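## Task

Remove the masking tape roll from the lowest drawer of the slim cabinet with three drawers and set it on the desk. When finished, all drawers in the room must be completely closed, no cabinet may be noticeably displaced, and the robot must not topple or be left leaning (either fails the task). Anything that stays put only because the robot is holding it does not count.

## Robot and tools

Robot: a Hello Robot Stretch 4 with one arm. It has an omni-wheel base, a lift that slides on a vertical mast, an arm that telescopes straight forward, a wrist with yaw, pitch and roll joints, and a two-finger gripper. It stands about 1.6 m tall; the base rim lies within 0.23 m of the base origin. Cameras: head_camera, head_left_camera, head_right_camera, wrist_camera. A loose object may occasionally get a brief nudge from outside.

Frames. Base frame: origin on the floor below the base centre, x ahead, y to the left, z up. hand_pose is reported in this frame and marks a point between the open fingertips; with all wrist joints at 0 its axes line up with the base frame. The printed hand position may be slightly wrong. The odometry frame is the base frame as it was when the scene began.

execute_actions takes "actions": a list holding exactly one action, or empty to just read state and images. "cameras" picks which images come back (omitted, null or ["all"] = all; [] = none; an unknown name rejects the call). An action contains "base", "joints" or both, optionally with "pace" and "contact_limits"; or it contains only {"end_of_arm": "enable_torque"}, which re-powers any wrist or gripper motor that cut out, holding it where it is. Base and joint motions begin together and may finish separately.

"base" holds exactly one relative command, an offset from where the base last reported itself: {"translate_m": d} drives straight, forward positive, -2 to 2 m; {"strafe_m": d} slides sideways, left positive, -2 to 2 m; {"rotate_rad": d} turns in place, counter-clockwise (left) positive, -3.2 to 3.2 rad.

"joints" is one object keyed by joint name, each value an absolute target (not an offset): lift_m 0 to 1.2 m; arm_m 0 to 0.55 m; wrist_yaw_rad -1.134 to 4.276 (0 ahead, positive left, 3.14 folded back, above 3.4 the arm may obstruct); wrist_pitch_rad -1.117 to 4.259 (0 level, 1.57 pointing down); wrist_roll_rad -1.117 to 4.259 (0 keeps fingers level, positive turns clockwise seen from behind); gripper_m -0.038 to 0.141 m, the fingertip gap (negative means fingers press together). Done tolerances: lift and arm ±0.004, yaw and roll ±0.02, pitch ±0.05, gripper ±0.004. An out-of-range joint target is clipped and reported; any other bad value or unknown key rejects the call and nothing moves. A part you omit may still be driving to its earlier target. Each action is capped at 15 s.

"pace": "slow", "default", "fast" or "max"; base speeds 0.1/0.3/0.4/0.6 m/s and 1/2/3/4 rad/s. With lift_m above 0.2, base speed is further reduced, down to 0.3 m/s and 1 rad/s at full height. "contact_limits": {"arm_m": value} from 0 (gentlest) to 0.75 (firmest), default 0.5; the arm halts on contact beyond it.

To unfold at scene start, one action with lift_m 0.4 and wrist_yaw_rad 0 works.

wait: {"seconds": 0 to 10}; commands nothing, returns state and images. zoom_image: {"camera": name, "region": [x0, y0, x1, y1]} in pixels of that camera's latest full image, top-left origin, at most 504x504. finished_scene: {"scene": n}; ends that scene irreversibly after the last command is held, reports success, and gives the next task. Replying without any tool call ends everything.

Result lines. base_status and joint_status tell how each motion ended: "done" (for the base, wheels turned the commanded amount even if slipping), "off_target" (stopped short, may still push), "contact_stop_at_<key>" (blocked; that part goes slack, a slack lift may sag under load and a slack base may roll), "limit_stop_at_<name>", "time_out", "torque_fault" (wrist motor maxed out and went limp; send enable_torque). After any of these stops the old target is dropped. "limit_stop_at_tilt" means lean over 6 degrees: lift, arm and wheels go slack and ignore commands until upright. "limit_stop_at_own_body" means a joint would hit the robot; moving it away is allowed; risky when pitch is below -0.2 with roll below -0.4 or above 4. If a call reports a stop, the rest of the calls in that reply for the scene are skipped. on_its_own lists uncommanded behaviour; "held at" gives the held target, not the position.

lidar_m: 12 distances in metres from the base origin, 30-degree sectors, the 1st straight ahead, counter-clockwise (4th left, 7th behind, 10th right); "-" is nothing seen or closer than 0.25 m. It sees roughly 0.15 m up to robot height, so table tops register; it can miss glass, thin legs and things behind. wrist_depth_mm: 7x7 grid of median depths, 100 to 2000 mm, row by row from top left; "-" means invalid; the robot's body appears.

base_odometry counts wheel turns only (slip counts as motion); heading -3.142 to 3.142, left positive. If turned_by_wheels and turned_by_imu disagree by over about 0.1 rad, the base likely bumped or slipped, and heading error is roughly their difference. base_tilt in degrees (forward, right positive) has a fixed bias up to about 1.5 plus noise; a change from the starting value may mean a wheel is on something.

motor_effort: percent of maximum, positive toward larger joint values, bracketed peak from the last action, with fixed offsets and noise. For wheel_0..2, positive turns the base right. A load in a level gripper shifts wrist_pitch effort away from 0.

Gripping: command gripper_m below the object's width; squeezing tighter pulls it toward the wrist by up to a third of the shortfall. Position and "done" do not prove a grasp; a firm grip at commanded gripper_m of 0 or more shows in gripper effort. Fingertips stuck on a surface below: raise the lift.

Avoid: driving or turning with over 1 kg held and arm_m above 0.2, especially fast; hard or high pulls on drawers (tip risk, use a low contact limit); more than about 2 kg in a level gripper; drops, slams and hard hits; shoving cabinets; leaving any drawer ajar. Fewer seconds of robot motion is better.

Each tool is called after ">>>" as name(argument=value, ...), one argument or row to a line, values as JSON.

## Session

>>> execute_actions(
  actions=[],
)

Scene clock: 0.00 s.
base_odometry: x=+0.000 y=+0.000 heading=+0.000 (m, m, rad; odometry frame)
turned_by_wheels: +0.000 (rad since the last result)
turned_by_imu: +0.000 (rad since the last result)
base_tilt: forward=+0.7 right=+0.7 (deg)
lidar_m: 1.12 1.21 2.01 1.89 2.13 2.10 1.45 1.48 2.17 2.00 2.01 1.86
base_status: not commanded
joint_positions: lift_m=+0.220 arm_m=-0.001 wrist_yaw_rad=+3.220 wrist_pitch_rad=-0.004 wrist_roll_rad=+0.016 gripper_m=+0.057
joint_status: not commanded
motor_effort: lift_m=+17 arm_m=-1 wrist_yaw_rad=+0 wrist_pitch_rad=-6 wrist_roll_rad=-1 gripper_m=-6 wheel_0=+0 wheel_1=-1 wheel_2=+0 (%)
hand_pose: x=-0.1250 y=+0.0646 z=+0.3998 quat_wxyz=(-0.039, +0.002, +0.008, +0.999) (m; base frame)
wrist_depth_mm: - 137 198 - - - - / - - 134 - - - - / - - 133 - - - - / - 112 134 - - - - / 180 136 1618 - - - - / 198 1576 210 1618 211 1499 1397 / 192 960 1042 146 976 960 960
pictures: head_camera, head_left_camera, head_right_camera, wrist_camera
Images, in order (width x height): head_camera 420x560, head_left_camera 420x672, head_right_camera 420x672, wrist_camera 616x392.

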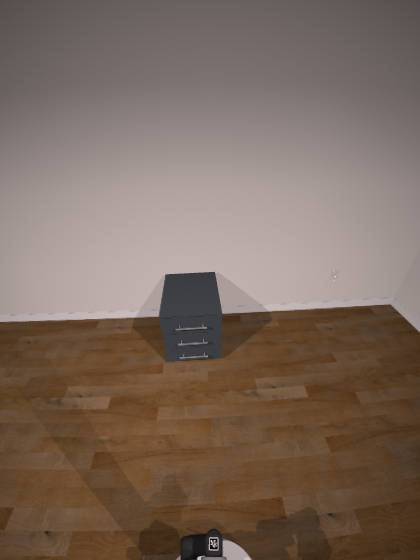

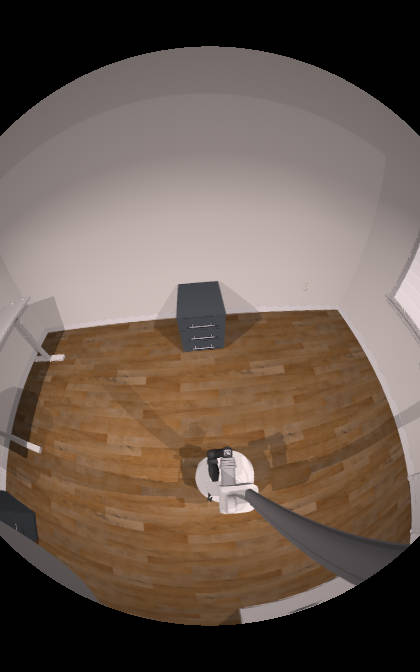

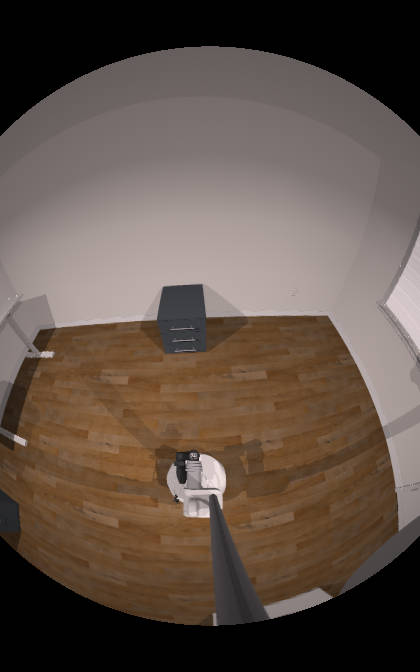

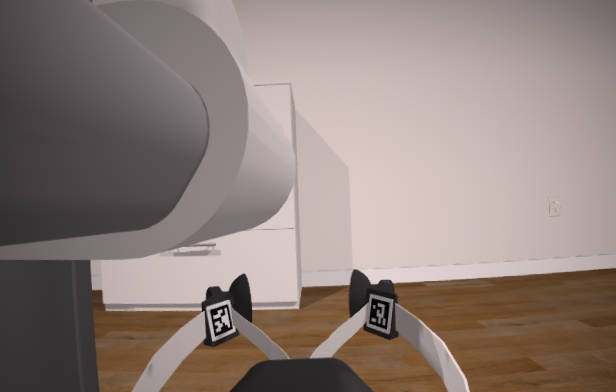

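>>> execute_actions(
  actions=[
    {"base":{"rotate_rad":0.07},"joints":{"lift_m":0.4,"wrist_yaw_rad":0,"gripper_m":0.1}},
  ],
)

>>> zoom_image(
  camera="head_camera",
  region=[130,250,290,400],
)

Scene clock: 4.83 s.
base_odometry: x=+0.000 y=+0.000 heading=+0.070 (m, m, rad; odometry frame)
turned_by_wheels: +0.070 (rad since the last result)
turned_by_imu: +0.072 (rad since the last result)
base_tilt: forward=+0.7 right=+0.7 (deg)
lidar_m: 1.15 1.86 1.99 1.87 2.16 2.02 1.46 1.51 2.12 2.01 2.10 1.84
base_status: done
joint_positions: lift_m=+0.400 arm_m=-0.001 wrist_yaw_rad=+0.000 wrist_pitch_rad=-0.004 wrist_roll_rad=+0.016 gripper_m=+0.100
joint_status: all done
motor_effort: lift_m=+21(22) arm_m=-1(1) wrist_yaw_rad=-1(4) wrist_pitch_rad=-5(5) wrist_roll_rad=-1(2) gripper_m=-3(7) wheel_0=+0(7) wheel_1=+0(4) wheel_2=+1(7) (%)
hand_pose: x=+0.4580 y=-0.0873 z=+0.5790 quat_wxyz=(+1.000, +0.008, -0.002, +0.000) (m; base frame)
wrist_depth_mm: 1576 1576 1576 1576 1576 1618 1576 / 1618 1576 1537 1537 1576 1537 1537 / 1576 1576 1576 1576 1537 1537 1576 / 1576 1537 1537 1537 1537 1537 1576 / 1537 1537 976 1160 1537 1576 1537 / 1537 1537 220 976 203 1499 1499 / 1499 1397 976 146 1336 1308 1336
pictures: head_camera, head_left_camera, head_right_camera, wrist_camera
Images, in order (width x height): head_camera 420x560, head_left_camera 420x672, head_right_camera 420x672, wrist_camera 616x392.

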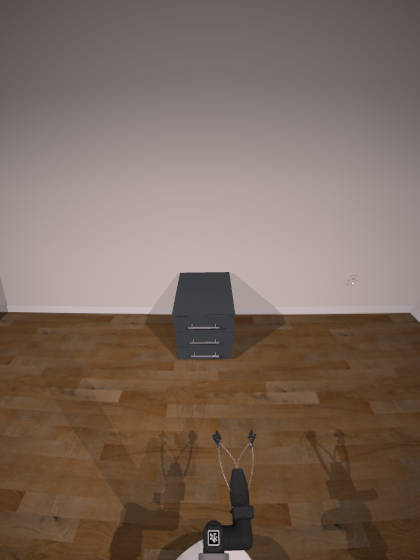

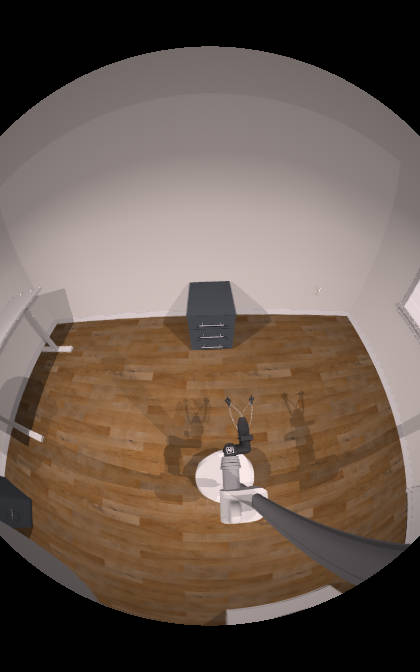

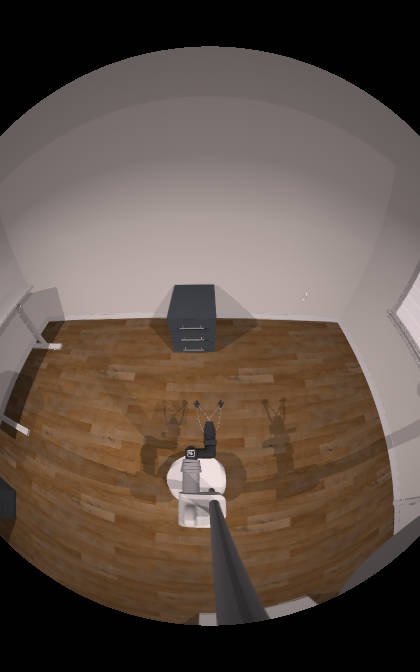

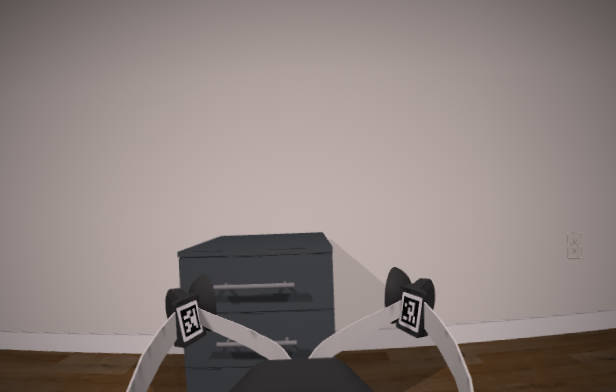

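Region (130, 250, 290, 400) of head_camera's 420x560 image, scaled by 3.150, with more detail than that image has; it fills the top 472 rows of this view, and the rest is white.

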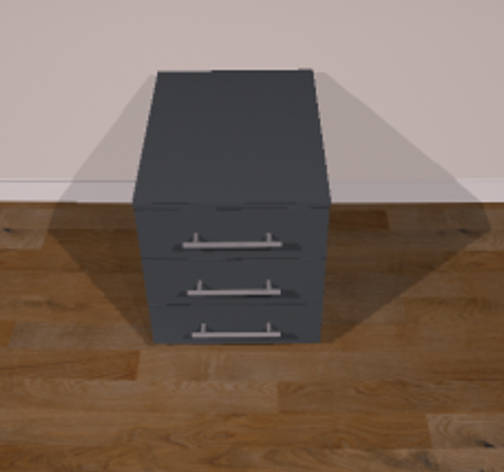

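>>> execute_actions(
  actions=[
    {"base":{"strafe_m":0.125},"joints":{"lift_m":0.06,"wrist_pitch_rad":0.5,"arm_m":0.25,"gripper_m":0.06}},
  ],
  cameras=[],
)

>>> execute_actions(
  actions=[
    {"base":{"translate_m":0.3},"joints":{"wrist_roll_rad":1.57}},
  ],
)

Scene clock: 11.33 s.
base_odometry: x=-0.009 y=+0.125 heading=+0.070 (m, m, rad; odometry frame)
turned_by_wheels: +0.000 (rad since the last result)
turned_by_imu: +0.001 (rad since the last result)
base_tilt: forward=+0.7 right=+0.7 (deg)
lidar_m: 1.13 1.83 1.83 1.74 2.03 2.02 1.47 1.52 2.24 2.14 2.23 1.83
base_status: done
joint_positions: lift_m=+0.060 arm_m=+0.249 wrist_yaw_rad=+0.000 wrist_pitch_rad=+0.502 wrist_roll_rad=+0.016 gripper_m=+0.060
joint_status: all done
motor_effort: lift_m=+14(19) arm_m=+5(4) wrist_yaw_rad=-1(1) wrist_pitch_rad=-3(6) wrist_roll_rad=-2(2) gripper_m=-4(5) wheel_0=+0(9) wheel_1=+0(8) wheel_2=+0(1) (%)
hand_pose: x=+0.6731 y=-0.0874 z=+0.0997 quat_wxyz=(+0.969, +0.008, +0.248, -0.002) (m; base frame)
wrist_depth_mm: 1138 1160 640 647 661 1160 1160 / 1205 1205 683 676 715 1205 1205 / 866 831 723 723 723 759 768 / 574 569 559 554 549 539 530 / 433 433 430 430 421 415 407 / 347 349 211 347 206 336 330 / 297 290 290 145 287 283 286
pictures: none
No camera images: the call's "cameras" was empty. Leave "cameras" out to get every camera's image.

Scene clock: 13.80 s.
base_odometry: x=+0.291 y=+0.146 heading=+0.070 (m, m, rad; odometry frame)
turned_by_wheels: +0.000 (rad since the last result)
turned_by_imu: +0.000 (rad since the last result)
base_tilt: forward=+0.7 right=+0.7 (deg)
lidar_m: 0.86 1.53 1.83 1.75 2.17 2.34 1.77 1.85 2.25 2.10 2.07 0.95
base_status: done
joint_positions: lift_m=+0.060 arm_m=+0.249 wrist_yaw_rad=+0.000 wrist_pitch_rad=+0.502 wrist_roll_rad=+1.570 gripper_m=+0.060
joint_status: all done
motor_effort: lift_m=+14(14) arm_m=+4(4) wrist_yaw_rad=+0(0) wrist_pitch_rad=-3(4) wrist_roll_rad=-1(2) gripper_m=-3(6) wheel_0=+2(5) wheel_1=+0(5) wheel_2=+1(4) (%)
hand_pose: x=+0.6731 y=-0.0874 z=+0.0997 quat_wxyz=(+0.685, +0.685, +0.176, -0.175) (m; base frame)
wrist_depth_mm: 820 904 699 402 282 214 - / 368 878 621 402 283 216 186 / 355 394 445 404 283 216 187 / 353 394 445 402 285 217 187 / 353 392 445 404 285 218 187 / 349 392 211 407 201 216 187 / 349 375 430 146 283 208 -
pictures: head_camera, head_left_camera, head_right_camera, wrist_camera
Images, in order (width x height): head_camera 420x560, head_left_camera 420x672, head_right_camera 420x672, wrist_camera 616x392.

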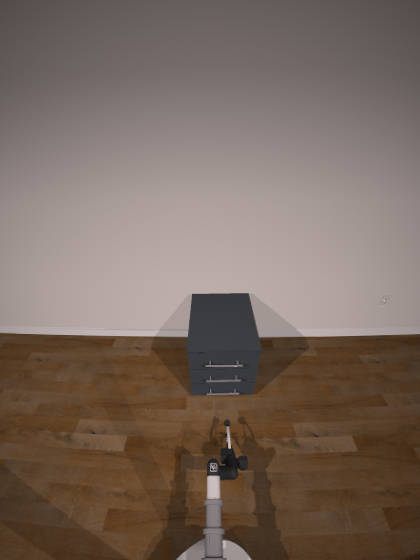

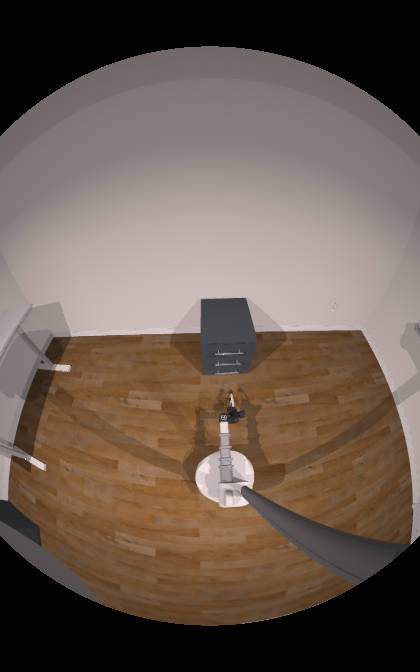

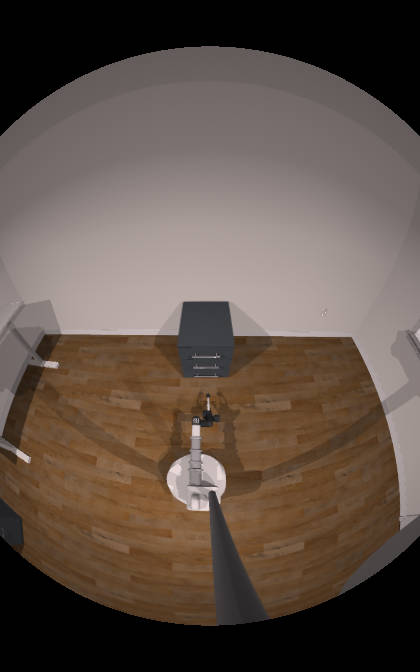

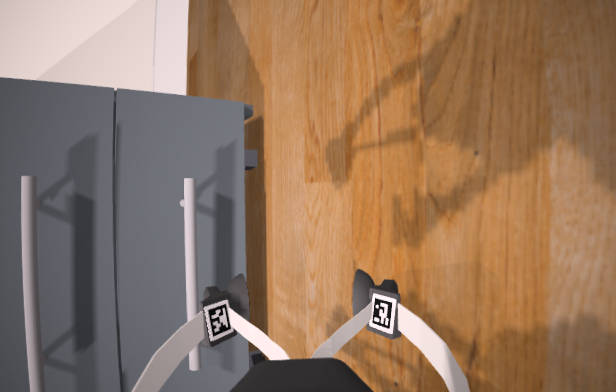

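>>> execute_actions(
  actions=[
    {"base":{"strafe_m":0.015},"joints":{"lift_m":0.08,"arm_m":0.37}},
  ],
  cameras=["wrist_camera"],
)

Scene clock: 18.30 s.
base_odometry: x=+0.289 y=+0.161 heading=+0.070 (m, m, rad; odometry frame)
turned_by_wheels: +0.000 (rad since the last result)
turned_by_imu: +0.000 (rad since the last result)
base_tilt: forward=+0.7 right=+0.7 (deg)
lidar_m: 0.85 1.54 1.85 1.72 2.14 2.34 1.78 1.84 2.26 2.14 2.05 0.93
base_status: done
joint_positions: lift_m=+0.080 arm_m=+0.369 wrist_yaw_rad=+0.000 wrist_pitch_rad=+0.502 wrist_roll_rad=+1.570 gripper_m=+0.060
joint_status: all done
motor_effort: lift_m=+21(22) arm_m=+4(5) wrist_yaw_rad=+0(1) wrist_pitch_rad=-5(5) wrist_roll_rad=+0(1) gripper_m=-5(7) wheel_0=+2(7) wheel_1=-1(8) wheel_2=+0(2) (%)
hand_pose: x=+0.7931 y=-0.0874 z=+0.1192 quat_wxyz=(+0.685, +0.685, +0.176, -0.175) (m; base frame)
wrist_depth_mm: 259 306 683 436 307 234 - / 258 287 327 370 310 236 203 / 259 286 324 375 309 237 201 / 257 286 317 375 310 238 202 / 256 285 315 375 310 238 201 / 254 283 211 375 201 237 204 / 253 271 306 146 310 227 -
pictures: wrist_camera
Images, in order (width x height): wrist_camera 616x392.

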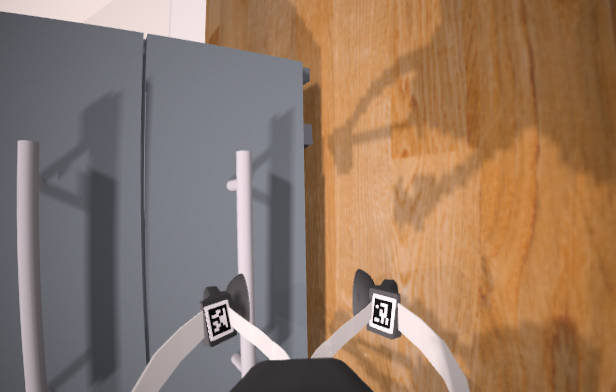

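>>> execute_actions(
  actions=[
    {"joints":{"lift_m":0.092,"arm_m":0.445},"contact_limits":{"arm_m":0.2}},
  ],
  cameras=["wrist_camera"],
)

Scene clock: 22.40 s.
base_odometry: x=+0.289 y=+0.161 heading=+0.070 (m, m, rad; odometry frame)
turned_by_wheels: +0.000 (rad since the last result)
turned_by_imu: +0.000 (rad since the last result)
base_tilt: forward=+0.7 right=+0.7 (deg)
lidar_m: 0.85 1.51 1.84 1.74 2.15 2.34 1.78 1.84 2.26 2.14 2.08 0.91
base_status: not commanded
joint_positions: lift_m=+0.092 arm_m=+0.444 wrist_yaw_rad=+0.000 wrist_pitch_rad=+0.502 wrist_roll_rad=+1.570 gripper_m=+0.060
joint_status: all done
motor_effort: lift_m=+21(22) arm_m=+4(4) wrist_yaw_rad=+0(0) wrist_pitch_rad=-5(1) wrist_roll_rad=-1(2) gripper_m=-7(4) wheel_0=+2(2) wheel_1=+0(1) wheel_2=+0(0) (%)
contact_limits: arm_m 0.2
hand_pose: x=+0.8681 y=-0.0874 z=+0.1312 quat_wxyz=(+0.685, +0.685, +0.176, -0.175) (m; base frame)
wrist_depth_mm: 198 220 250 291 324 247 - / 198 220 249 286 329 249 211 / 198 220 248 278 314 250 212 / 197 218 247 271 314 251 213 / 196 218 246 271 314 251 212 / 195 216 211 268 200 250 211 / 193 207 237 146 314 239 -
pictures: wrist_camera
Images, in order (width x height): wrist_camera 616x392.

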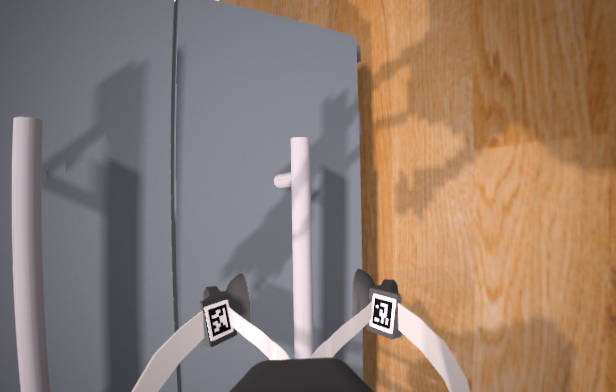

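>>> execute_actions(
  actions=[
    {"joints":{"lift_m":0.086,"arm_m":0.46},"contact_limits":{"arm_m":0.2}},
  ],
  cameras=[],
)

>>> execute_actions(
  actions=[
    {"joints":{"gripper_m":-0.02}},
  ],
  cameras=["wrist_camera"],
)

>>> execute_actions(
  actions=[
    {"joints":{"arm_m":0.38},"pace":"slow"},
  ],
  cameras=["wrist_camera","head_camera"],
)

Scene clock: 26.37 s.
base_odometry: x=+0.289 y=+0.161 heading=+0.071 (m, m, rad; odometry frame)
turned_by_wheels: +0.000 (rad since the last result)
turned_by_imu: +0.000 (rad since the last result)
base_tilt: forward=+0.7 right=+0.7 (deg)
lidar_m: 0.86 1.53 1.83 1.76 2.15 2.36 1.77 1.83 2.24 2.13 2.08 0.94
base_status: not commanded
joint_positions: lift_m=+0.086 arm_m=+0.459 wrist_yaw_rad=-0.002 wrist_pitch_rad=+0.501 wrist_roll_rad=+1.570 gripper_m=+0.060
joint_status: all done
motor_effort: lift_m=+12(19) arm_m=+7(10) wrist_yaw_rad=+5(13) wrist_pitch_rad=+0(5) wrist_roll_rad=+0(1) gripper_m=-4(6) wheel_0=+5(5) wheel_1=+2(2) wheel_2=-4(5) (%)
contact_limits: arm_m 0.2
hand_pose: x=+0.8826 y=-0.0879 z=+0.1262 quat_wxyz=(+0.685, +0.685, +0.175, -0.176) (m; base frame)
wrist_depth_mm: 189 209 237 272 314 243 - / 189 209 236 271 309 245 208 / 189 208 236 266 309 246 208 / 188 208 235 258 309 247 208 / 187 207 234 262 309 246 208 / 186 206 209 262 200 245 208 / 185 198 227 146 307 236 -
pictures: none
No camera images: the call's "cameras" was empty. Leave "cameras" out to get every camera's image.

Scene clock: 27.90 s.
base_odometry: x=+0.289 y=+0.161 heading=+0.071 (m, m, rad; odometry frame)
turned_by_wheels: +0.000 (rad since the last result)
turned_by_imu: +0.000 (rad since the last result)
base_tilt: forward=+0.7 right=+0.7 (deg)
lidar_m: 0.85 1.52 1.82 1.74 2.16 2.35 1.78 1.85 2.24 2.15 2.07 0.92
base_status: not commanded
joint_positions: lift_m=+0.086 arm_m=+0.459 wrist_yaw_rad=+0.001 wrist_pitch_rad=+0.504 wrist_roll_rad=+1.570 gripper_m=-0.019
joint_status: all done
motor_effort: lift_m=+15(15) arm_m=+4(7) wrist_yaw_rad=-2(6) wrist_pitch_rad=-11(11) wrist_roll_rad=-2(0) gripper_m=-25(27) wheel_0=+2(5) wheel_1=+1(2) wheel_2=+0(4) (%)
hand_pose: x=+0.8830 y=-0.0872 z=+0.1249 quat_wxyz=(+0.685, +0.684, +0.177, -0.176) (m; base frame)
wrist_depth_mm: 187 208 233 267 300 239 - / 187 208 233 266 301 241 208 / 188 208 232 260 303 242 205 / 187 208 230 254 303 242 205 / 187 207 230 252 303 243 205 / 185 206 216 209 279 241 205 / 185 197 220 154 290 224 -
pictures: wrist_camera
Images, in order (width x height): wrist_camera 616x392.

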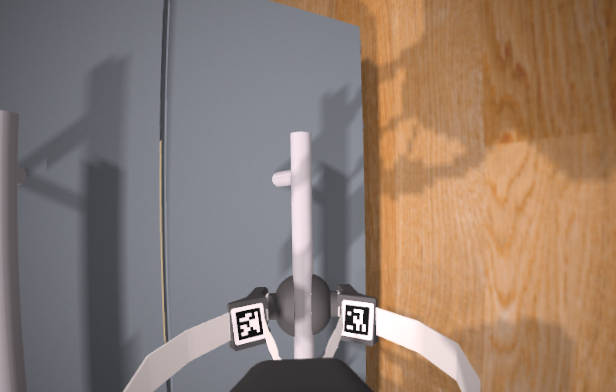

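Scene clock: 29.97 s.
base_odometry: x=+0.289 y=+0.161 heading=+0.071 (m, m, rad; odometry frame)
turned_by_wheels: +0.000 (rad since the last result)
turned_by_imu: +0.000 (rad since the last result)
base_tilt: forward=+0.7 right=+0.7 (deg)
lidar_m: 0.80 1.53 1.86 1.75 2.16 2.35 1.78 1.82 2.24 2.14 2.09 0.84
base_status: not commanded
joint_positions: lift_m=+0.086 arm_m=+0.381 wrist_yaw_rad=+0.000 wrist_pitch_rad=+0.505 wrist_roll_rad=+1.570 gripper_m=-0.019
joint_status: all done
motor_effort: lift_m=+16(16) arm_m=-5(6) wrist_yaw_rad=+0(3) wrist_pitch_rad=-13(12) wrist_roll_rad=-1(2) gripper_m=-24(28) wheel_0=+2(2) wheel_1=+1(1) wheel_2=+1(1) (%)
hand_pose: x=+0.8042 y=-0.0874 z=+0.1248 quat_wxyz=(+0.685, +0.684, +0.177, -0.177) (m; base frame)
wrist_depth_mm: 252 279 232 268 300 239 - / 252 276 233 266 301 240 207 / 251 273 231 259 303 241 204 / 251 273 231 254 304 243 206 / 250 273 229 253 304 242 205 / 249 272 216 208 279 242 205 / 248 263 218 218 290 224 -
pictures: head_camera, wrist_camera
Images, in order (width x height): head_camera 420x560, wrist_camera 616x392.

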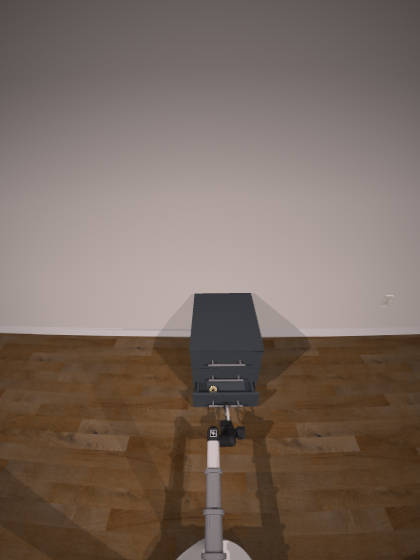

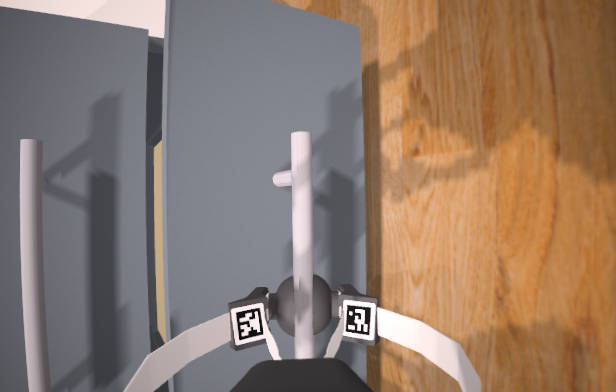

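Tape is near the front. Open further.

>>> execute_actions(
  actions=[
    {"joints":{"arm_m":0.21},"pace":"slow"},
  ],
  cameras=[],
)

>>> execute_actions(
  actions=[
    {"joints":{"gripper_m":0.05}},
  ],
  cameras=[],
)

>>> execute_actions(
  actions=[
    {"joints":{"arm_m":0.15}},
  ],
  cameras=[],
)

>>> execute_actions(
  actions=[
    {"joints":{"lift_m":0.4,"wrist_roll_rad":0,"wrist_pitch_rad":1.57,"gripper_m":0.11}},
  ],
  cameras=[],
)

>>> execute_actions(
  actions=[
    {"base":{"strafe_m":0.07},"joints":{"arm_m":0.5}},
  ],
  cameras=["wrist_camera","head_camera"],
)

Scene clock: 39.17 s.
base_odometry: x=+0.289 y=+0.161 heading=+0.071 (m, m, rad; odometry frame)
turned_by_wheels: +0.000 (rad since the last result)
turned_by_imu: +0.000 (rad since the last result)
base_tilt: forward=+0.7 right=+0.7 (deg)
lidar_m: 0.61 1.51 1.84 1.75 2.12 2.35 1.77 1.83 2.25 2.14 2.08 0.65
base_status: not commanded
joint_positions: lift_m=+0.086 arm_m=+0.211 wrist_yaw_rad=-0.001 wrist_pitch_rad=+0.505 wrist_roll_rad=+1.570 gripper_m=-0.019
joint_status: all done
motor_effort: lift_m=+16(16) arm_m=-5(4) wrist_yaw_rad=+1(2) wrist_pitch_rad=-15(14) wrist_roll_rad=-3(2) gripper_m=-24(26) wheel_0=+2(2) wheel_1=+0(0) wheel_2=+1(1) (%)
hand_pose: x=+0.6341 y=-0.0876 z=+0.1247 quat_wxyz=(+0.685, +0.684, +0.177, -0.177) (m; base frame)
wrist_depth_mm: 854 931 232 267 301 238 - / 402 891 232 266 303 241 205 / 392 424 231 260 304 242 206 / 382 427 230 253 306 242 206 / 382 421 230 252 303 243 206 / 377 418 216 209 279 241 205 / 375 410 219 217 291 224 -
pictures: none
No camera images: the call's "cameras" was empty. Leave "cameras" out to get every camera's image.

Scene clock: 40.60 s.
base_odometry: x=+0.289 y=+0.161 heading=+0.071 (m, m, rad; odometry frame)
turned_by_wheels: +0.000 (rad since the last result)
turned_by_imu: +0.000 (rad since the last result)
base_tilt: forward=+0.7 right=+0.7 (deg)
lidar_m: 0.65 1.50 1.83 1.73 2.14 2.35 1.77 1.85 2.26 2.14 2.08 0.67
base_status: not commanded
joint_positions: lift_m=+0.086 arm_m=+0.211 wrist_yaw_rad=+0.000 wrist_pitch_rad=+0.502 wrist_roll_rad=+1.570 gripper_m=+0.050
joint_status: all done
motor_effort: lift_m=+16(16) arm_m=-4(5) wrist_yaw_rad=+1(3) wrist_pitch_rad=-5(14) wrist_roll_rad=-2(2) gripper_m=-6(26) wheel_0=+2(2) wheel_1=+1(1) wheel_2=+1(0) (%)
hand_pose: x=+0.6344 y=-0.0875 z=+0.1255 quat_wxyz=(+0.685, +0.685, +0.176, -0.176) (m; base frame)
wrist_depth_mm: 854 917 238 273 310 242 - / 402 480 238 271 306 243 207 / 389 427 237 266 307 245 208 / 375 424 236 258 309 245 208 / 377 421 235 258 307 245 208 / 377 421 209 252 213 244 207 / 377 410 229 149 306 234 -
pictures: none
No camera images: the call's "cameras" was empty. Leave "cameras" out to get every camera's image.

Scene clock: 41.67 s.
base_odometry: x=+0.289 y=+0.161 heading=+0.071 (m, m, rad; odometry frame)
turned_by_wheels: +0.000 (rad since the last result)
turned_by_imu: +0.000 (rad since the last result)
base_tilt: forward=+0.6 right=+0.6 (deg)
lidar_m: 0.63 1.52 1.84 1.74 2.14 2.33 1.78 1.84 2.26 2.16 2.07 0.68
base_status: not commanded
joint_positions: lift_m=+0.086 arm_m=+0.151 wrist_yaw_rad=+0.000 wrist_pitch_rad=+0.502 wrist_roll_rad=+1.570 gripper_m=+0.050
joint_status: all done
motor_effort: lift_m=+16(15) arm_m=-5(3) wrist_yaw_rad=+0(1) wrist_pitch_rad=-7(7) wrist_roll_rad=-3(2) gripper_m=-6(2) wheel_0=+2(2) wheel_1=+1(0) wheel_2=+0(0) (%)
hand_pose: x=+0.5746 y=-0.0874 z=+0.1255 quat_wxyz=(+0.685, +0.685, +0.176, -0.176) (m; base frame)
wrist_depth_mm: 904 991 314 427 319 242 - / 891 931 298 342 320 243 206 / 439 466 297 340 320 245 208 / 430 469 291 338 320 245 208 / 427 462 290 340 322 245 208 / 427 469 210 330 213 244 207 / 430 462 287 150 322 235 -
pictures: none
No camera images: the call's "cameras" was empty. Leave "cameras" out to get every camera's image.

Scene clock: 44.00 s.
base_odometry: x=+0.289 y=+0.161 heading=+0.071 (m, m, rad; odometry frame)
turned_by_wheels: +0.000 (rad since the last result)
turned_by_imu: +0.000 (rad since the last result)
base_tilt: forward=+0.7 right=+0.7 (deg)
lidar_m: 0.62 1.53 1.84 1.75 2.16 2.35 1.76 1.83 2.23 2.12 2.10 0.68
base_status: not commanded
joint_positions: lift_m=+0.400 arm_m=+0.151 wrist_yaw_rad=+0.000 wrist_pitch_rad=+1.570 wrist_roll_rad=+0.000 gripper_m=+0.110
joint_status: all done
motor_effort: lift_m=+21(23) arm_m=-4(5) wrist_yaw_rad=+1(1) wrist_pitch_rad=+1(7) wrist_roll_rad=-2(7) gripper_m=-4(4) wheel_0=+2(2) wheel_1=+1(0) wheel_2=+0(0) (%)
hand_pose: x=+0.3219 y=-0.0874 z=+0.2894 quat_wxyz=(+0.707, +0.000, +0.707, +0.000) (m; base frame)
wrist_depth_mm: 517 517 512 517 521 525 525 / 512 512 512 517 517 521 525 / 504 512 512 517 517 517 521 / 504 512 512 517 512 517 517 / 504 504 512 512 512 517 512 / 500 508 504 508 201 512 517 / 500 504 389 147 508 512 517
pictures: none
No camera images: the call's "cameras" was empty. Leave "cameras" out to get every camera's image.

Scene clock: 46.17 s.
base_odometry: x=+0.285 y=+0.231 heading=+0.070 (m, m, rad; odometry frame)
turned_by_wheels: +0.000 (rad since the last result)
turned_by_imu: +0.000 (rad since the last result)
base_tilt: forward=+0.7 right=+0.7 (deg)
lidar_m: 0.63 1.53 1.78 1.67 2.09 2.35 1.78 1.82 2.32 2.21 2.07 0.66
base_status: done
joint_positions: lift_m=+0.400 arm_m=+0.499 wrist_yaw_rad=+0.000 wrist_pitch_rad=+1.570 wrist_roll_rad=+0.000 gripper_m=+0.110
joint_status: all done
motor_effort: lift_m=+21(21) arm_m=+4(5) wrist_yaw_rad=-1(0) wrist_pitch_rad=+1(1) wrist_roll_rad=-2(3) gripper_m=-4(2) wheel_0=+0(7) wheel_1=-1(8) wheel_2=+0(1) (%)
hand_pose: x=+0.6704 y=-0.0874 z=+0.2894 quat_wxyz=(+0.707, +0.000, +0.707, +0.000) (m; base frame)
wrist_depth_mm: 512 517 418 436 436 410 525 / 512 508 452 452 455 449 521 / 508 508 449 452 452 455 521 / 508 508 452 452 452 455 521 / 508 508 418 413 399 379 445 / 504 504 508 508 201 512 517 / 504 504 504 147 508 517 512
pictures: head_camera, wrist_camera
Images, in order (width x height): head_camera 420x560, wrist_camera 616x392.

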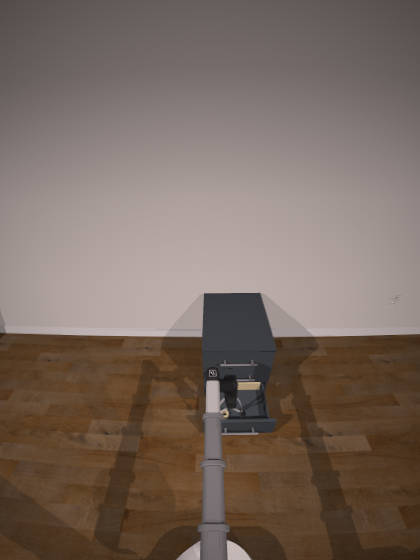

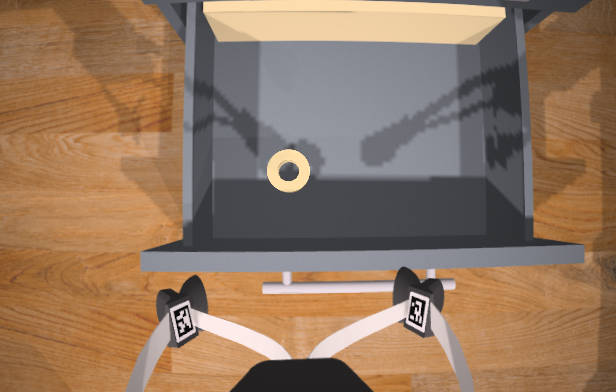

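>>> execute_actions(
  actions=[
    {"base":{"strafe_m":0.017},"joints":{"wrist_pitch_rad":1.4,"arm_m":0.54,"gripper_m":0.085}},
  ],
  cameras=[],
)

>>> execute_actions(
  actions=[
    {"joints":{"lift_m":0.25}},
  ],
  cameras=["wrist_camera","head_camera"],
)

Scene clock: 50.50 s.
base_odometry: x=+0.283 y=+0.248 heading=+0.071 (m, m, rad; odometry frame)
turned_by_wheels: +0.000 (rad since the last result)
turned_by_imu: +0.000 (rad since the last result)
base_tilt: forward=+0.7 right=+0.7 (deg)
lidar_m: 0.62 1.52 1.72 1.64 2.09 2.35 1.79 1.83 2.33 2.22 2.07 0.66
base_status: done
joint_positions: lift_m=+0.400 arm_m=+0.539 wrist_yaw_rad=+0.000 wrist_pitch_rad=+1.401 wrist_roll_rad=+0.000 gripper_m=+0.085
joint_status: all done
motor_effort: lift_m=+21(21) arm_m=+4(4) wrist_yaw_rad=+0(0) wrist_pitch_rad=-1(6) wrist_roll_rad=-2(1) gripper_m=-3(4) wheel_0=+2(8) wheel_1=-1(6) wheel_2=+0(1) (%)
hand_pose: x=+0.7590 y=-0.0874 z=+0.2936 quat_wxyz=(+0.765, +0.000, +0.644, +0.000) (m; base frame)
wrist_depth_mm: 574 209 213 214 215 213 - / 564 559 274 277 278 273 272 / 544 549 427 466 466 430 554 / 530 530 469 469 473 466 535 / 512 512 455 455 459 459 517 / 496 496 216 442 203 442 439 / 484 480 327 145 327 309 329
pictures: none
No camera images: the call's "cameras" was empty. Leave "cameras" out to get every camera's image.

Scene clock: 52.20 s.
base_odometry: x=+0.283 y=+0.248 heading=+0.071 (m, m, rad; odometry frame)
turned_by_wheels: +0.000 (rad since the last result)
turned_by_imu: +0.000 (rad since the last result)
base_tilt: forward=+0.6 right=+0.7 (deg)
lidar_m: 0.62 1.54 1.73 1.66 2.09 2.35 1.77 1.83 2.34 2.21 2.07 0.66
base_status: not commanded
joint_positions: lift_m=+0.250 arm_m=+0.539 wrist_yaw_rad=+0.000 wrist_pitch_rad=+1.401 wrist_roll_rad=+0.000 gripper_m=+0.085
joint_status: all done
motor_effort: lift_m=+14(19) arm_m=+4(4) wrist_yaw_rad=+0(0) wrist_pitch_rad=-1(0) wrist_roll_rad=-2(2) gripper_m=-4(3) wheel_0=+1(2) wheel_1=-1(1) wheel_2=+0(0) (%)
hand_pose: x=+0.7590 y=-0.0874 z=+0.1442 quat_wxyz=(+0.765, +0.000, +0.644, +0.000) (m; base frame)
wrist_depth_mm: 415 252 266 266 266 267 267 / 402 399 310 322 324 320 314 / 389 387 325 327 329 329 330 / 375 375 315 317 319 320 322 / 364 362 306 307 310 310 310 / 353 349 216 296 202 301 300 / 345 342 290 145 291 291 294
pictures: head_camera, wrist_camera
Images, in order (width x height): head_camera 420x560, wrist_camera 616x392.

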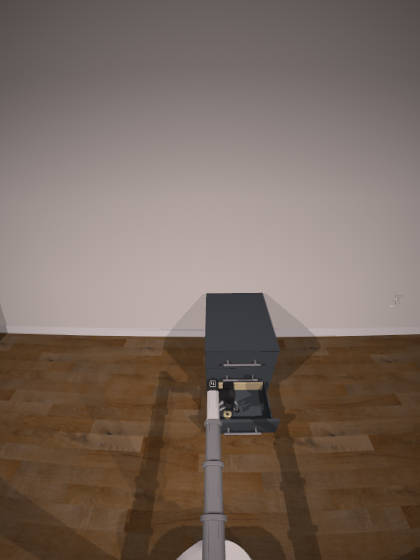

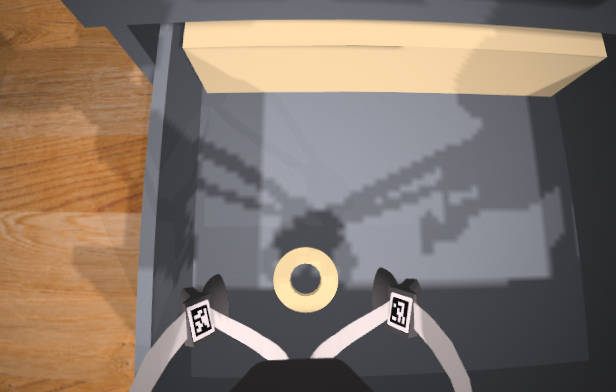

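>>> execute_actions(
  actions=[
    {"joints":{"lift_m":0.19},"pace":"slow"},
  ],
  cameras=["wrist_camera"],
)

Scene clock: 56.27 s.
base_odometry: x=+0.283 y=+0.248 heading=+0.071 (m, m, rad; odometry frame)
turned_by_wheels: +0.000 (rad since the last result)
turned_by_imu: +0.000 (rad since the last result)
base_tilt: forward=+0.7 right=+0.7 (deg)
lidar_m: 0.64 1.54 1.74 1.66 2.08 2.34 1.80 1.84 2.34 2.21 2.07 0.66
base_status: not commanded
joint_positions: lift_m=+0.190 arm_m=+0.539 wrist_yaw_rad=+0.000 wrist_pitch_rad=+1.401 wrist_roll_rad=+0.000 gripper_m=+0.085
joint_status: all done
motor_effort: lift_m=+14(14) arm_m=+4(5) wrist_yaw_rad=+0(0) wrist_pitch_rad=-2(0) wrist_roll_rad=-2(2) gripper_m=-3(2) wheel_0=+2(2) wheel_1=-2(1) wheel_2=+0(0) (%)
hand_pose: x=+0.7590 y=-0.0874 z=+0.0842 quat_wxyz=(+0.765, +0.000, +0.644, +0.000) (m; base frame)
wrist_depth_mm: 349 225 246 249 249 246 249 / 340 209 272 272 274 274 277 / 327 210 264 264 266 266 268 / 315 194 256 257 257 258 259 / 307 193 249 249 251 251 251 / 296 189 216 239 203 243 243 / 290 161 235 145 236 236 237
pictures: wrist_camera
Images, in order (width x height): wrist_camera 616x392.

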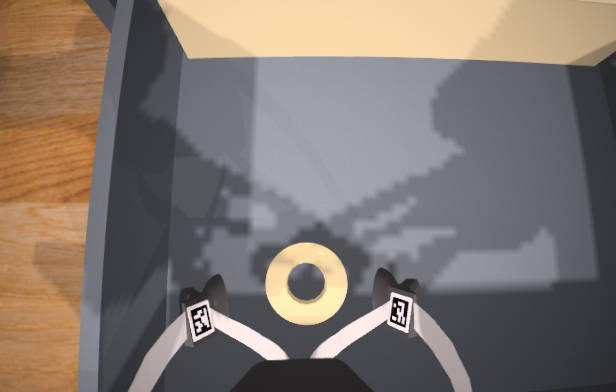

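>>> execute_actions(
  actions=[
    {"joints":{"lift_m":0.182,"arm_m":0.547},"pace":"slow"},
  ],
  cameras=[],
)

>>> execute_actions(
  actions=[
    {"joints":{"gripper_m":0.015}},
  ],
  cameras=["wrist_camera"],
)

>>> execute_actions(
  actions=[
    {"joints":{"lift_m":0.36}},
  ],
  cameras=["wrist_camera"],
)

Scene clock: 58.97 s.
base_odometry: x=+0.283 y=+0.248 heading=+0.071 (m, m, rad; odometry frame)
turned_by_wheels: +0.000 (rad since the last result)
turned_by_imu: +0.000 (rad since the last result)
base_tilt: forward=+0.7 right=+0.7 (deg)
lidar_m: 0.65 1.51 1.73 1.64 2.07 2.35 1.78 1.85 2.34 2.22 2.07 0.67
base_status: not commanded
joint_positions: lift_m=+0.183 arm_m=+0.546 wrist_yaw_rad=+0.000 wrist_pitch_rad=+1.395 wrist_roll_rad=+0.000 gripper_m=+0.085
joint_status: all done
motor_effort: lift_m=+7(12) arm_m=+5(5) wrist_yaw_rad=-1(2) wrist_pitch_rad=+15(15) wrist_roll_rad=-2(1) gripper_m=-2(1) wheel_0=+2(1) wheel_1=-1(1) wheel_2=+1(0) (%)
hand_pose: x=+0.7675 y=-0.0874 z=+0.0771 quat_wxyz=(+0.766, +0.000, +0.642, +0.000) (m; base frame)
wrist_depth_mm: 349 210 248 250 250 248 249 / 340 210 273 274 276 277 277 / 327 211 264 265 265 267 268 / 317 195 255 256 257 257 259 / 306 194 247 246 249 250 251 / 294 190 211 237 198 241 242 / 286 163 232 145 234 234 236
pictures: none
No camera images: the call's "cameras" was empty. Leave "cameras" out to get every camera's image.

Scene clock: 60.47 s.
base_odometry: x=+0.283 y=+0.248 heading=+0.071 (m, m, rad; odometry frame)
turned_by_wheels: +0.000 (rad since the last result)
turned_by_imu: +0.000 (rad since the last result)
base_tilt: forward=+0.7 right=+0.7 (deg)
lidar_m: 0.63 1.52 1.72 1.63 2.08 2.36 1.79 1.86 2.34 2.23 2.08 0.66
base_status: not commanded
joint_positions: lift_m=+0.182 arm_m=+0.546 wrist_yaw_rad=+0.000 wrist_pitch_rad=+1.400 wrist_roll_rad=+0.000 gripper_m=+0.016
joint_status: all done
motor_effort: lift_m=+13(13) arm_m=+4(4) wrist_yaw_rad=-1(1) wrist_pitch_rad=+0(15) wrist_roll_rad=-2(2) gripper_m=-22(23) wheel_0=+1(1) wheel_1=-1(1) wheel_2=+1(1) (%)
hand_pose: x=+0.7662 y=-0.0874 z=+0.0763 quat_wxyz=(+0.765, +0.000, +0.644, +0.000) (m; base frame)
wrist_depth_mm: 340 206 253 256 256 252 255 / 330 207 264 264 266 267 268 / 319 193 255 256 257 258 259 / 309 193 247 248 250 250 251 / 298 192 240 238 242 243 243 / 289 189 201 210 189 236 236 / 282 156 225 229 228 229 230
pictures: wrist_camera
Images, in order (width x height): wrist_camera 616x392.

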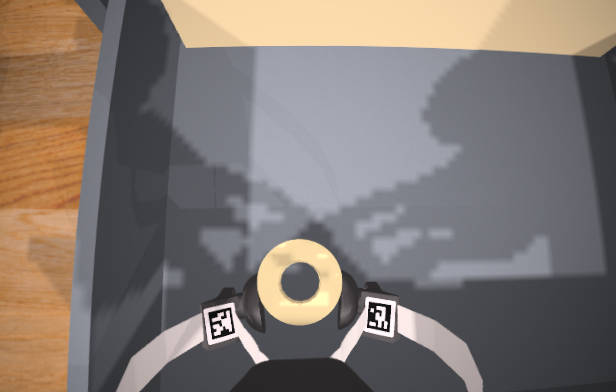

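Scene clock: 62.30 s.
base_odometry: x=+0.283 y=+0.248 heading=+0.071 (m, m, rad; odometry frame)
turned_by_wheels: +0.000 (rad since the last result)
turned_by_imu: +0.000 (rad since the last result)
base_tilt: forward=+0.7 right=+0.7 (deg)
lidar_m: 0.65 1.54 1.74 1.64 2.08 2.33 1.79 1.83 2.33 2.21 2.04 0.66
base_status: not commanded
joint_positions: lift_m=+0.360 arm_m=+0.546 wrist_yaw_rad=+0.000 wrist_pitch_rad=+1.400 wrist_roll_rad=+0.000 gripper_m=+0.016
joint_status: all done
motor_effort: lift_m=+21(23) arm_m=+4(4) wrist_yaw_rad=-1(1) wrist_pitch_rad=+0(1) wrist_roll_rad=-2(2) gripper_m=-24(24) wheel_0=+1(1) wheel_1=-1(1) wheel_2=+1(0) (%)
hand_pose: x=+0.7662 y=-0.0874 z=+0.2536 quat_wxyz=(+0.765, +0.000, +0.644, +0.000) (m; base frame)
wrist_depth_mm: 535 198 202 204 203 201 - / 521 276 260 229 247 245 229 / 508 504 433 439 439 439 377 / 488 488 424 430 430 430 370 / 469 477 410 410 415 418 357 / 459 459 201 210 189 407 357 / 449 442 281 357 310 287 312
pictures: wrist_camera
Images, in order (width x height): wrist_camera 616x392.

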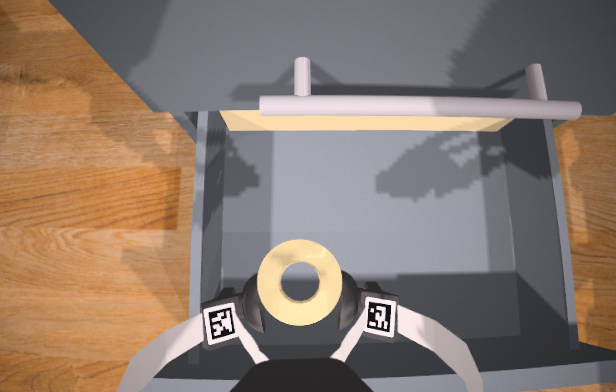

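>>> execute_actions(
  actions=[
    {"joints":{"arm_m":0.0,"lift_m":0.4}},
  ],
  cameras=[],
)

>>> execute_actions(
  actions=[
    {"base":{"rotate_rad":1.57},"joints":{"lift_m":0.9}},
  ],
)

Scene clock: 67.83 s.
base_odometry: x=+0.283 y=+0.248 heading=+0.071 (m, m, rad; odometry frame)
turned_by_wheels: +0.000 (rad since the last result)
turned_by_imu: +0.000 (rad since the last result)
base_tilt: forward=+0.7 right=+0.7 (deg)
lidar_m: 0.65 1.53 1.72 1.65 2.07 2.33 1.77 1.84 2.35 2.21 2.08 0.69
base_status: not commanded
joint_positions: lift_m=+0.400 arm_m=+0.001 wrist_yaw_rad=+0.000 wrist_pitch_rad=+1.401 wrist_roll_rad=+0.000 gripper_m=+0.016
joint_status: all done
motor_effort: lift_m=+21(21) arm_m=-5(5) wrist_yaw_rad=+0(1) wrist_pitch_rad=-1(0) wrist_roll_rad=-2(1) gripper_m=-23(23) wheel_0=+2(2) wheel_1=-1(2) wheel_2=+1(1) (%)
hand_pose: x=+0.2205 y=-0.0874 z=+0.2936 quat_wxyz=(+0.765, +0.000, +0.644, +0.000) (m; base frame)
wrist_depth_mm: 580 585 591 585 585 597 591 / 569 564 569 569 569 569 580 / 544 549 549 549 554 554 554 / 530 530 535 535 539 535 539 / 512 512 517 508 525 525 521 / 496 500 201 211 189 504 508 / 484 287 287 291 488 492 496
pictures: none
No camera images: the call's "cameras" was empty. Leave "cameras" out to get every camera's image.

Scene clock: 70.77 s.
base_odometry: x=+0.283 y=+0.248 heading=+1.640 (m, m, rad; odometry frame)
turned_by_wheels: +1.570 (rad since the last result)
turned_by_imu: +1.599 (rad since the last result)
base_tilt: forward=+0.6 right=+0.7 (deg)
lidar_m: 1.63 2.08 2.34 1.80 1.88 2.36 2.25 2.05 0.70 0.64 1.52 1.73
base_status: done
joint_positions: lift_m=+0.900 arm_m=+0.001 wrist_yaw_rad=+0.000 wrist_pitch_rad=+1.401 wrist_roll_rad=+0.000 gripper_m=+0.016
joint_status: all done
motor_effort: lift_m=+21(21) arm_m=-4(4) wrist_yaw_rad=+0(0) wrist_pitch_rad=+0(1) wrist_roll_rad=-2(2) gripper_m=-25(24) wheel_0=+0(6) wheel_1=-1(6) wheel_2=+1(6) (%)
hand_pose: x=+0.2206 y=-0.0874 z=+0.7936 quat_wxyz=(+0.765, +0.000, +0.644, +0.000) (m; base frame)
wrist_depth_mm: 1138 1138 1118 1160 1138 1160 1160 / 1098 1118 1098 1118 1118 1118 1138 / 1060 1078 1078 1078 1060 1098 1078 / 1042 1042 1025 1042 1042 1042 1042 / 1008 1025 991 1008 1025 1025 1008 / 960 976 202 211 189 976 991 / 946 931 750 759 946 946 854
pictures: head_camera, head_left_camera, head_right_camera, wrist_camera
Images, in order (width x height): head_camera 420x560, head_left_camera 420x672, head_right_camera 420x672, wrist_camera 616x392.

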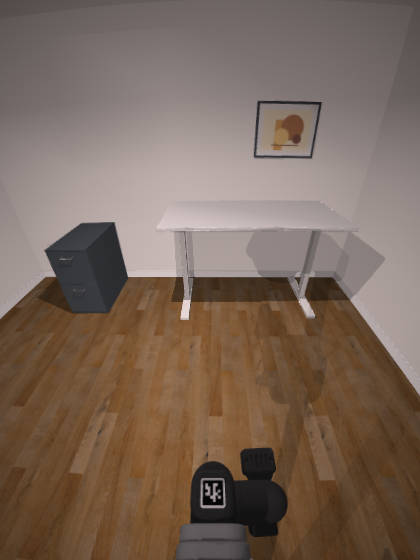

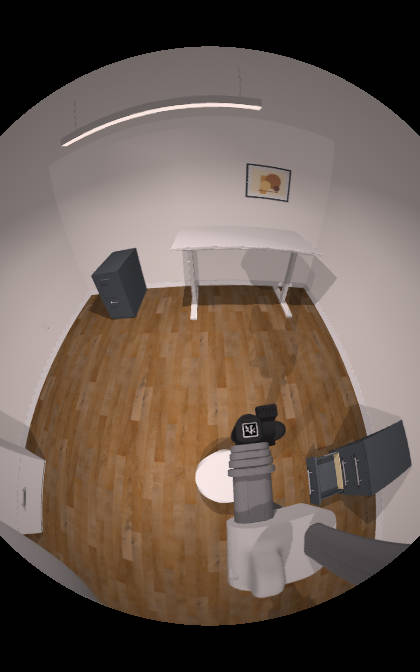

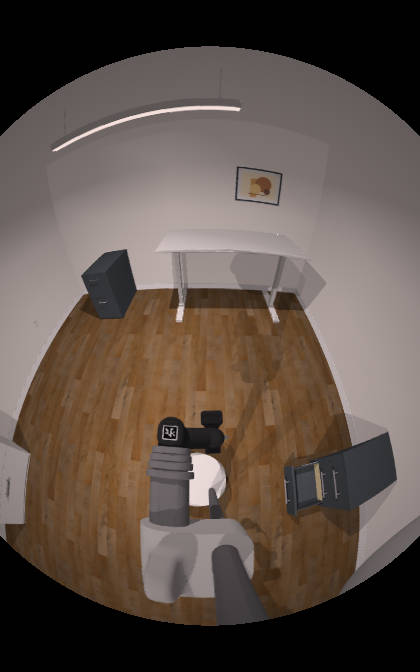

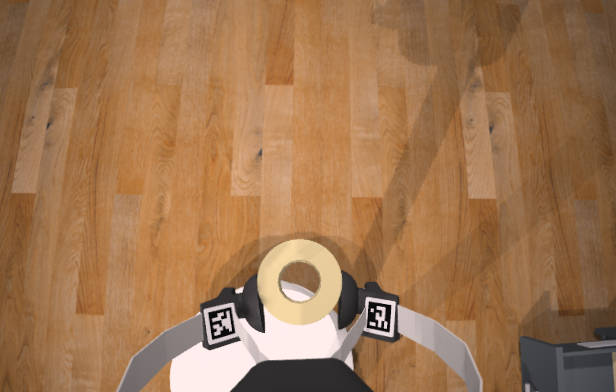

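>>> execute_actions(
  actions=[
    {"base":{"translate_m":1.05},"joints":{"lift_m":1.15},"pace":"fast"},
  ],
  cameras=[],
)

>>> execute_actions(
  actions=[
    {"joints":{"arm_m":0.25}},
  ],
  cameras=["wrist_camera","head_camera"],
)

Scene clock: 77.80 s.
base_odometry: x=+0.210 y=+1.295 heading=+1.640 (m, m, rad; odometry frame)
turned_by_wheels: +0.000 (rad since the last result)
turned_by_imu: -0.003 (rad since the last result)
base_tilt: forward=+0.7 right=+0.7 (deg)
lidar_m: 0.59 0.61 1.31 2.22 2.22 2.52 3.39 1.23 1.43 1.48 0.87 0.63
base_status: done
joint_positions: lift_m=+1.150 arm_m=+0.001 wrist_yaw_rad=+0.000 wrist_pitch_rad=+1.401 wrist_roll_rad=+0.000 gripper_m=+0.016
joint_status: all done
motor_effort: lift_m=+21(23) arm_m=-4(4) wrist_yaw_rad=+1(0) wrist_pitch_rad=-1(0) wrist_roll_rad=-2(2) gripper_m=-23(26) wheel_0=-1(4) wheel_1=+0(5) wheel_2=+0(9) (%)
hand_pose: x=+0.2205 y=-0.0874 z=+1.0436 quat_wxyz=(+0.765, +0.000, +0.644, +0.000) (m; base frame)
wrist_depth_mm: 1430 1397 1430 1430 1430 1430 1255 / 1397 1397 1366 1397 1397 1397 1430 / 1336 1336 1308 1336 1336 1336 1366 / 1281 1308 1281 1281 1308 1336 1308 / 1229 1255 1255 1229 1229 1255 1281 / 1229 1205 201 210 189 1229 1229 / 1205 1182 991 991 1182 1182 1229
pictures: none
No camera images: the call's "cameras" was empty. Leave "cameras" out to get every camera's image.

Scene clock: 79.67 s.
base_odometry: x=+0.210 y=+1.295 heading=+1.640 (m, m, rad; odometry frame)
turned_by_wheels: +0.000 (rad since the last result)
turned_by_imu: +0.000 (rad since the last result)
base_tilt: forward=+0.7 right=+0.7 (deg)
lidar_m: 0.58 0.61 1.27 2.23 2.18 2.52 3.37 1.23 1.41 1.48 0.86 0.63
base_status: not commanded
joint_positions: lift_m=+1.150 arm_m=+0.249 wrist_yaw_rad=+0.000 wrist_pitch_rad=+1.400 wrist_roll_rad=+0.000 gripper_m=+0.016
joint_status: all done
motor_effort: lift_m=+21(21) arm_m=+4(5) wrist_yaw_rad=+0(0) wrist_pitch_rad=+1(2) wrist_roll_rad=-2(2) gripper_m=-23(26) wheel_0=-1(1) wheel_1=+0(0) wheel_2=+0(0) (%)
hand_pose: x=+0.4691 y=-0.0874 z=+1.0436 quat_wxyz=(+0.765, +0.000, +0.644, +0.000) (m; base frame)
wrist_depth_mm: 359 362 359 362 362 366 366 / 349 349 349 351 353 355 357 / 355 1308 1281 1308 1336 1308 1336 / 1281 1308 1281 1281 1281 1308 1308 / 1255 1255 1229 1281 1281 1281 1281 / 1205 1205 201 211 189 1229 1229 / 1182 1182 1182 1182 1182 1182 1182
pictures: head_camera, wrist_camera
Images, in order (width x height): head_camera 420x560, wrist_camera 616x392.

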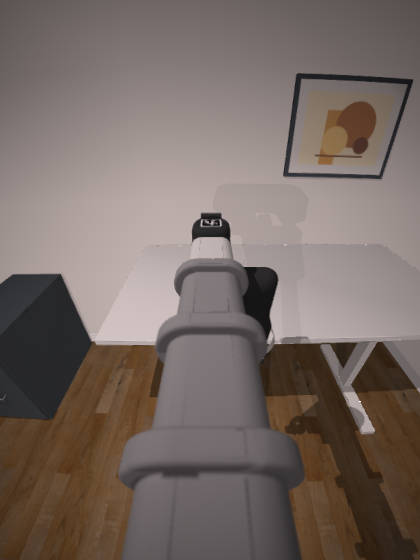

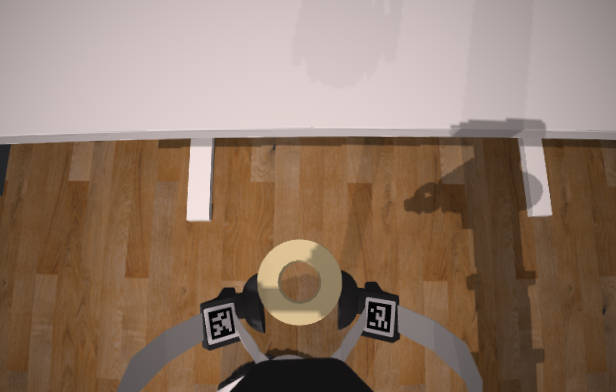

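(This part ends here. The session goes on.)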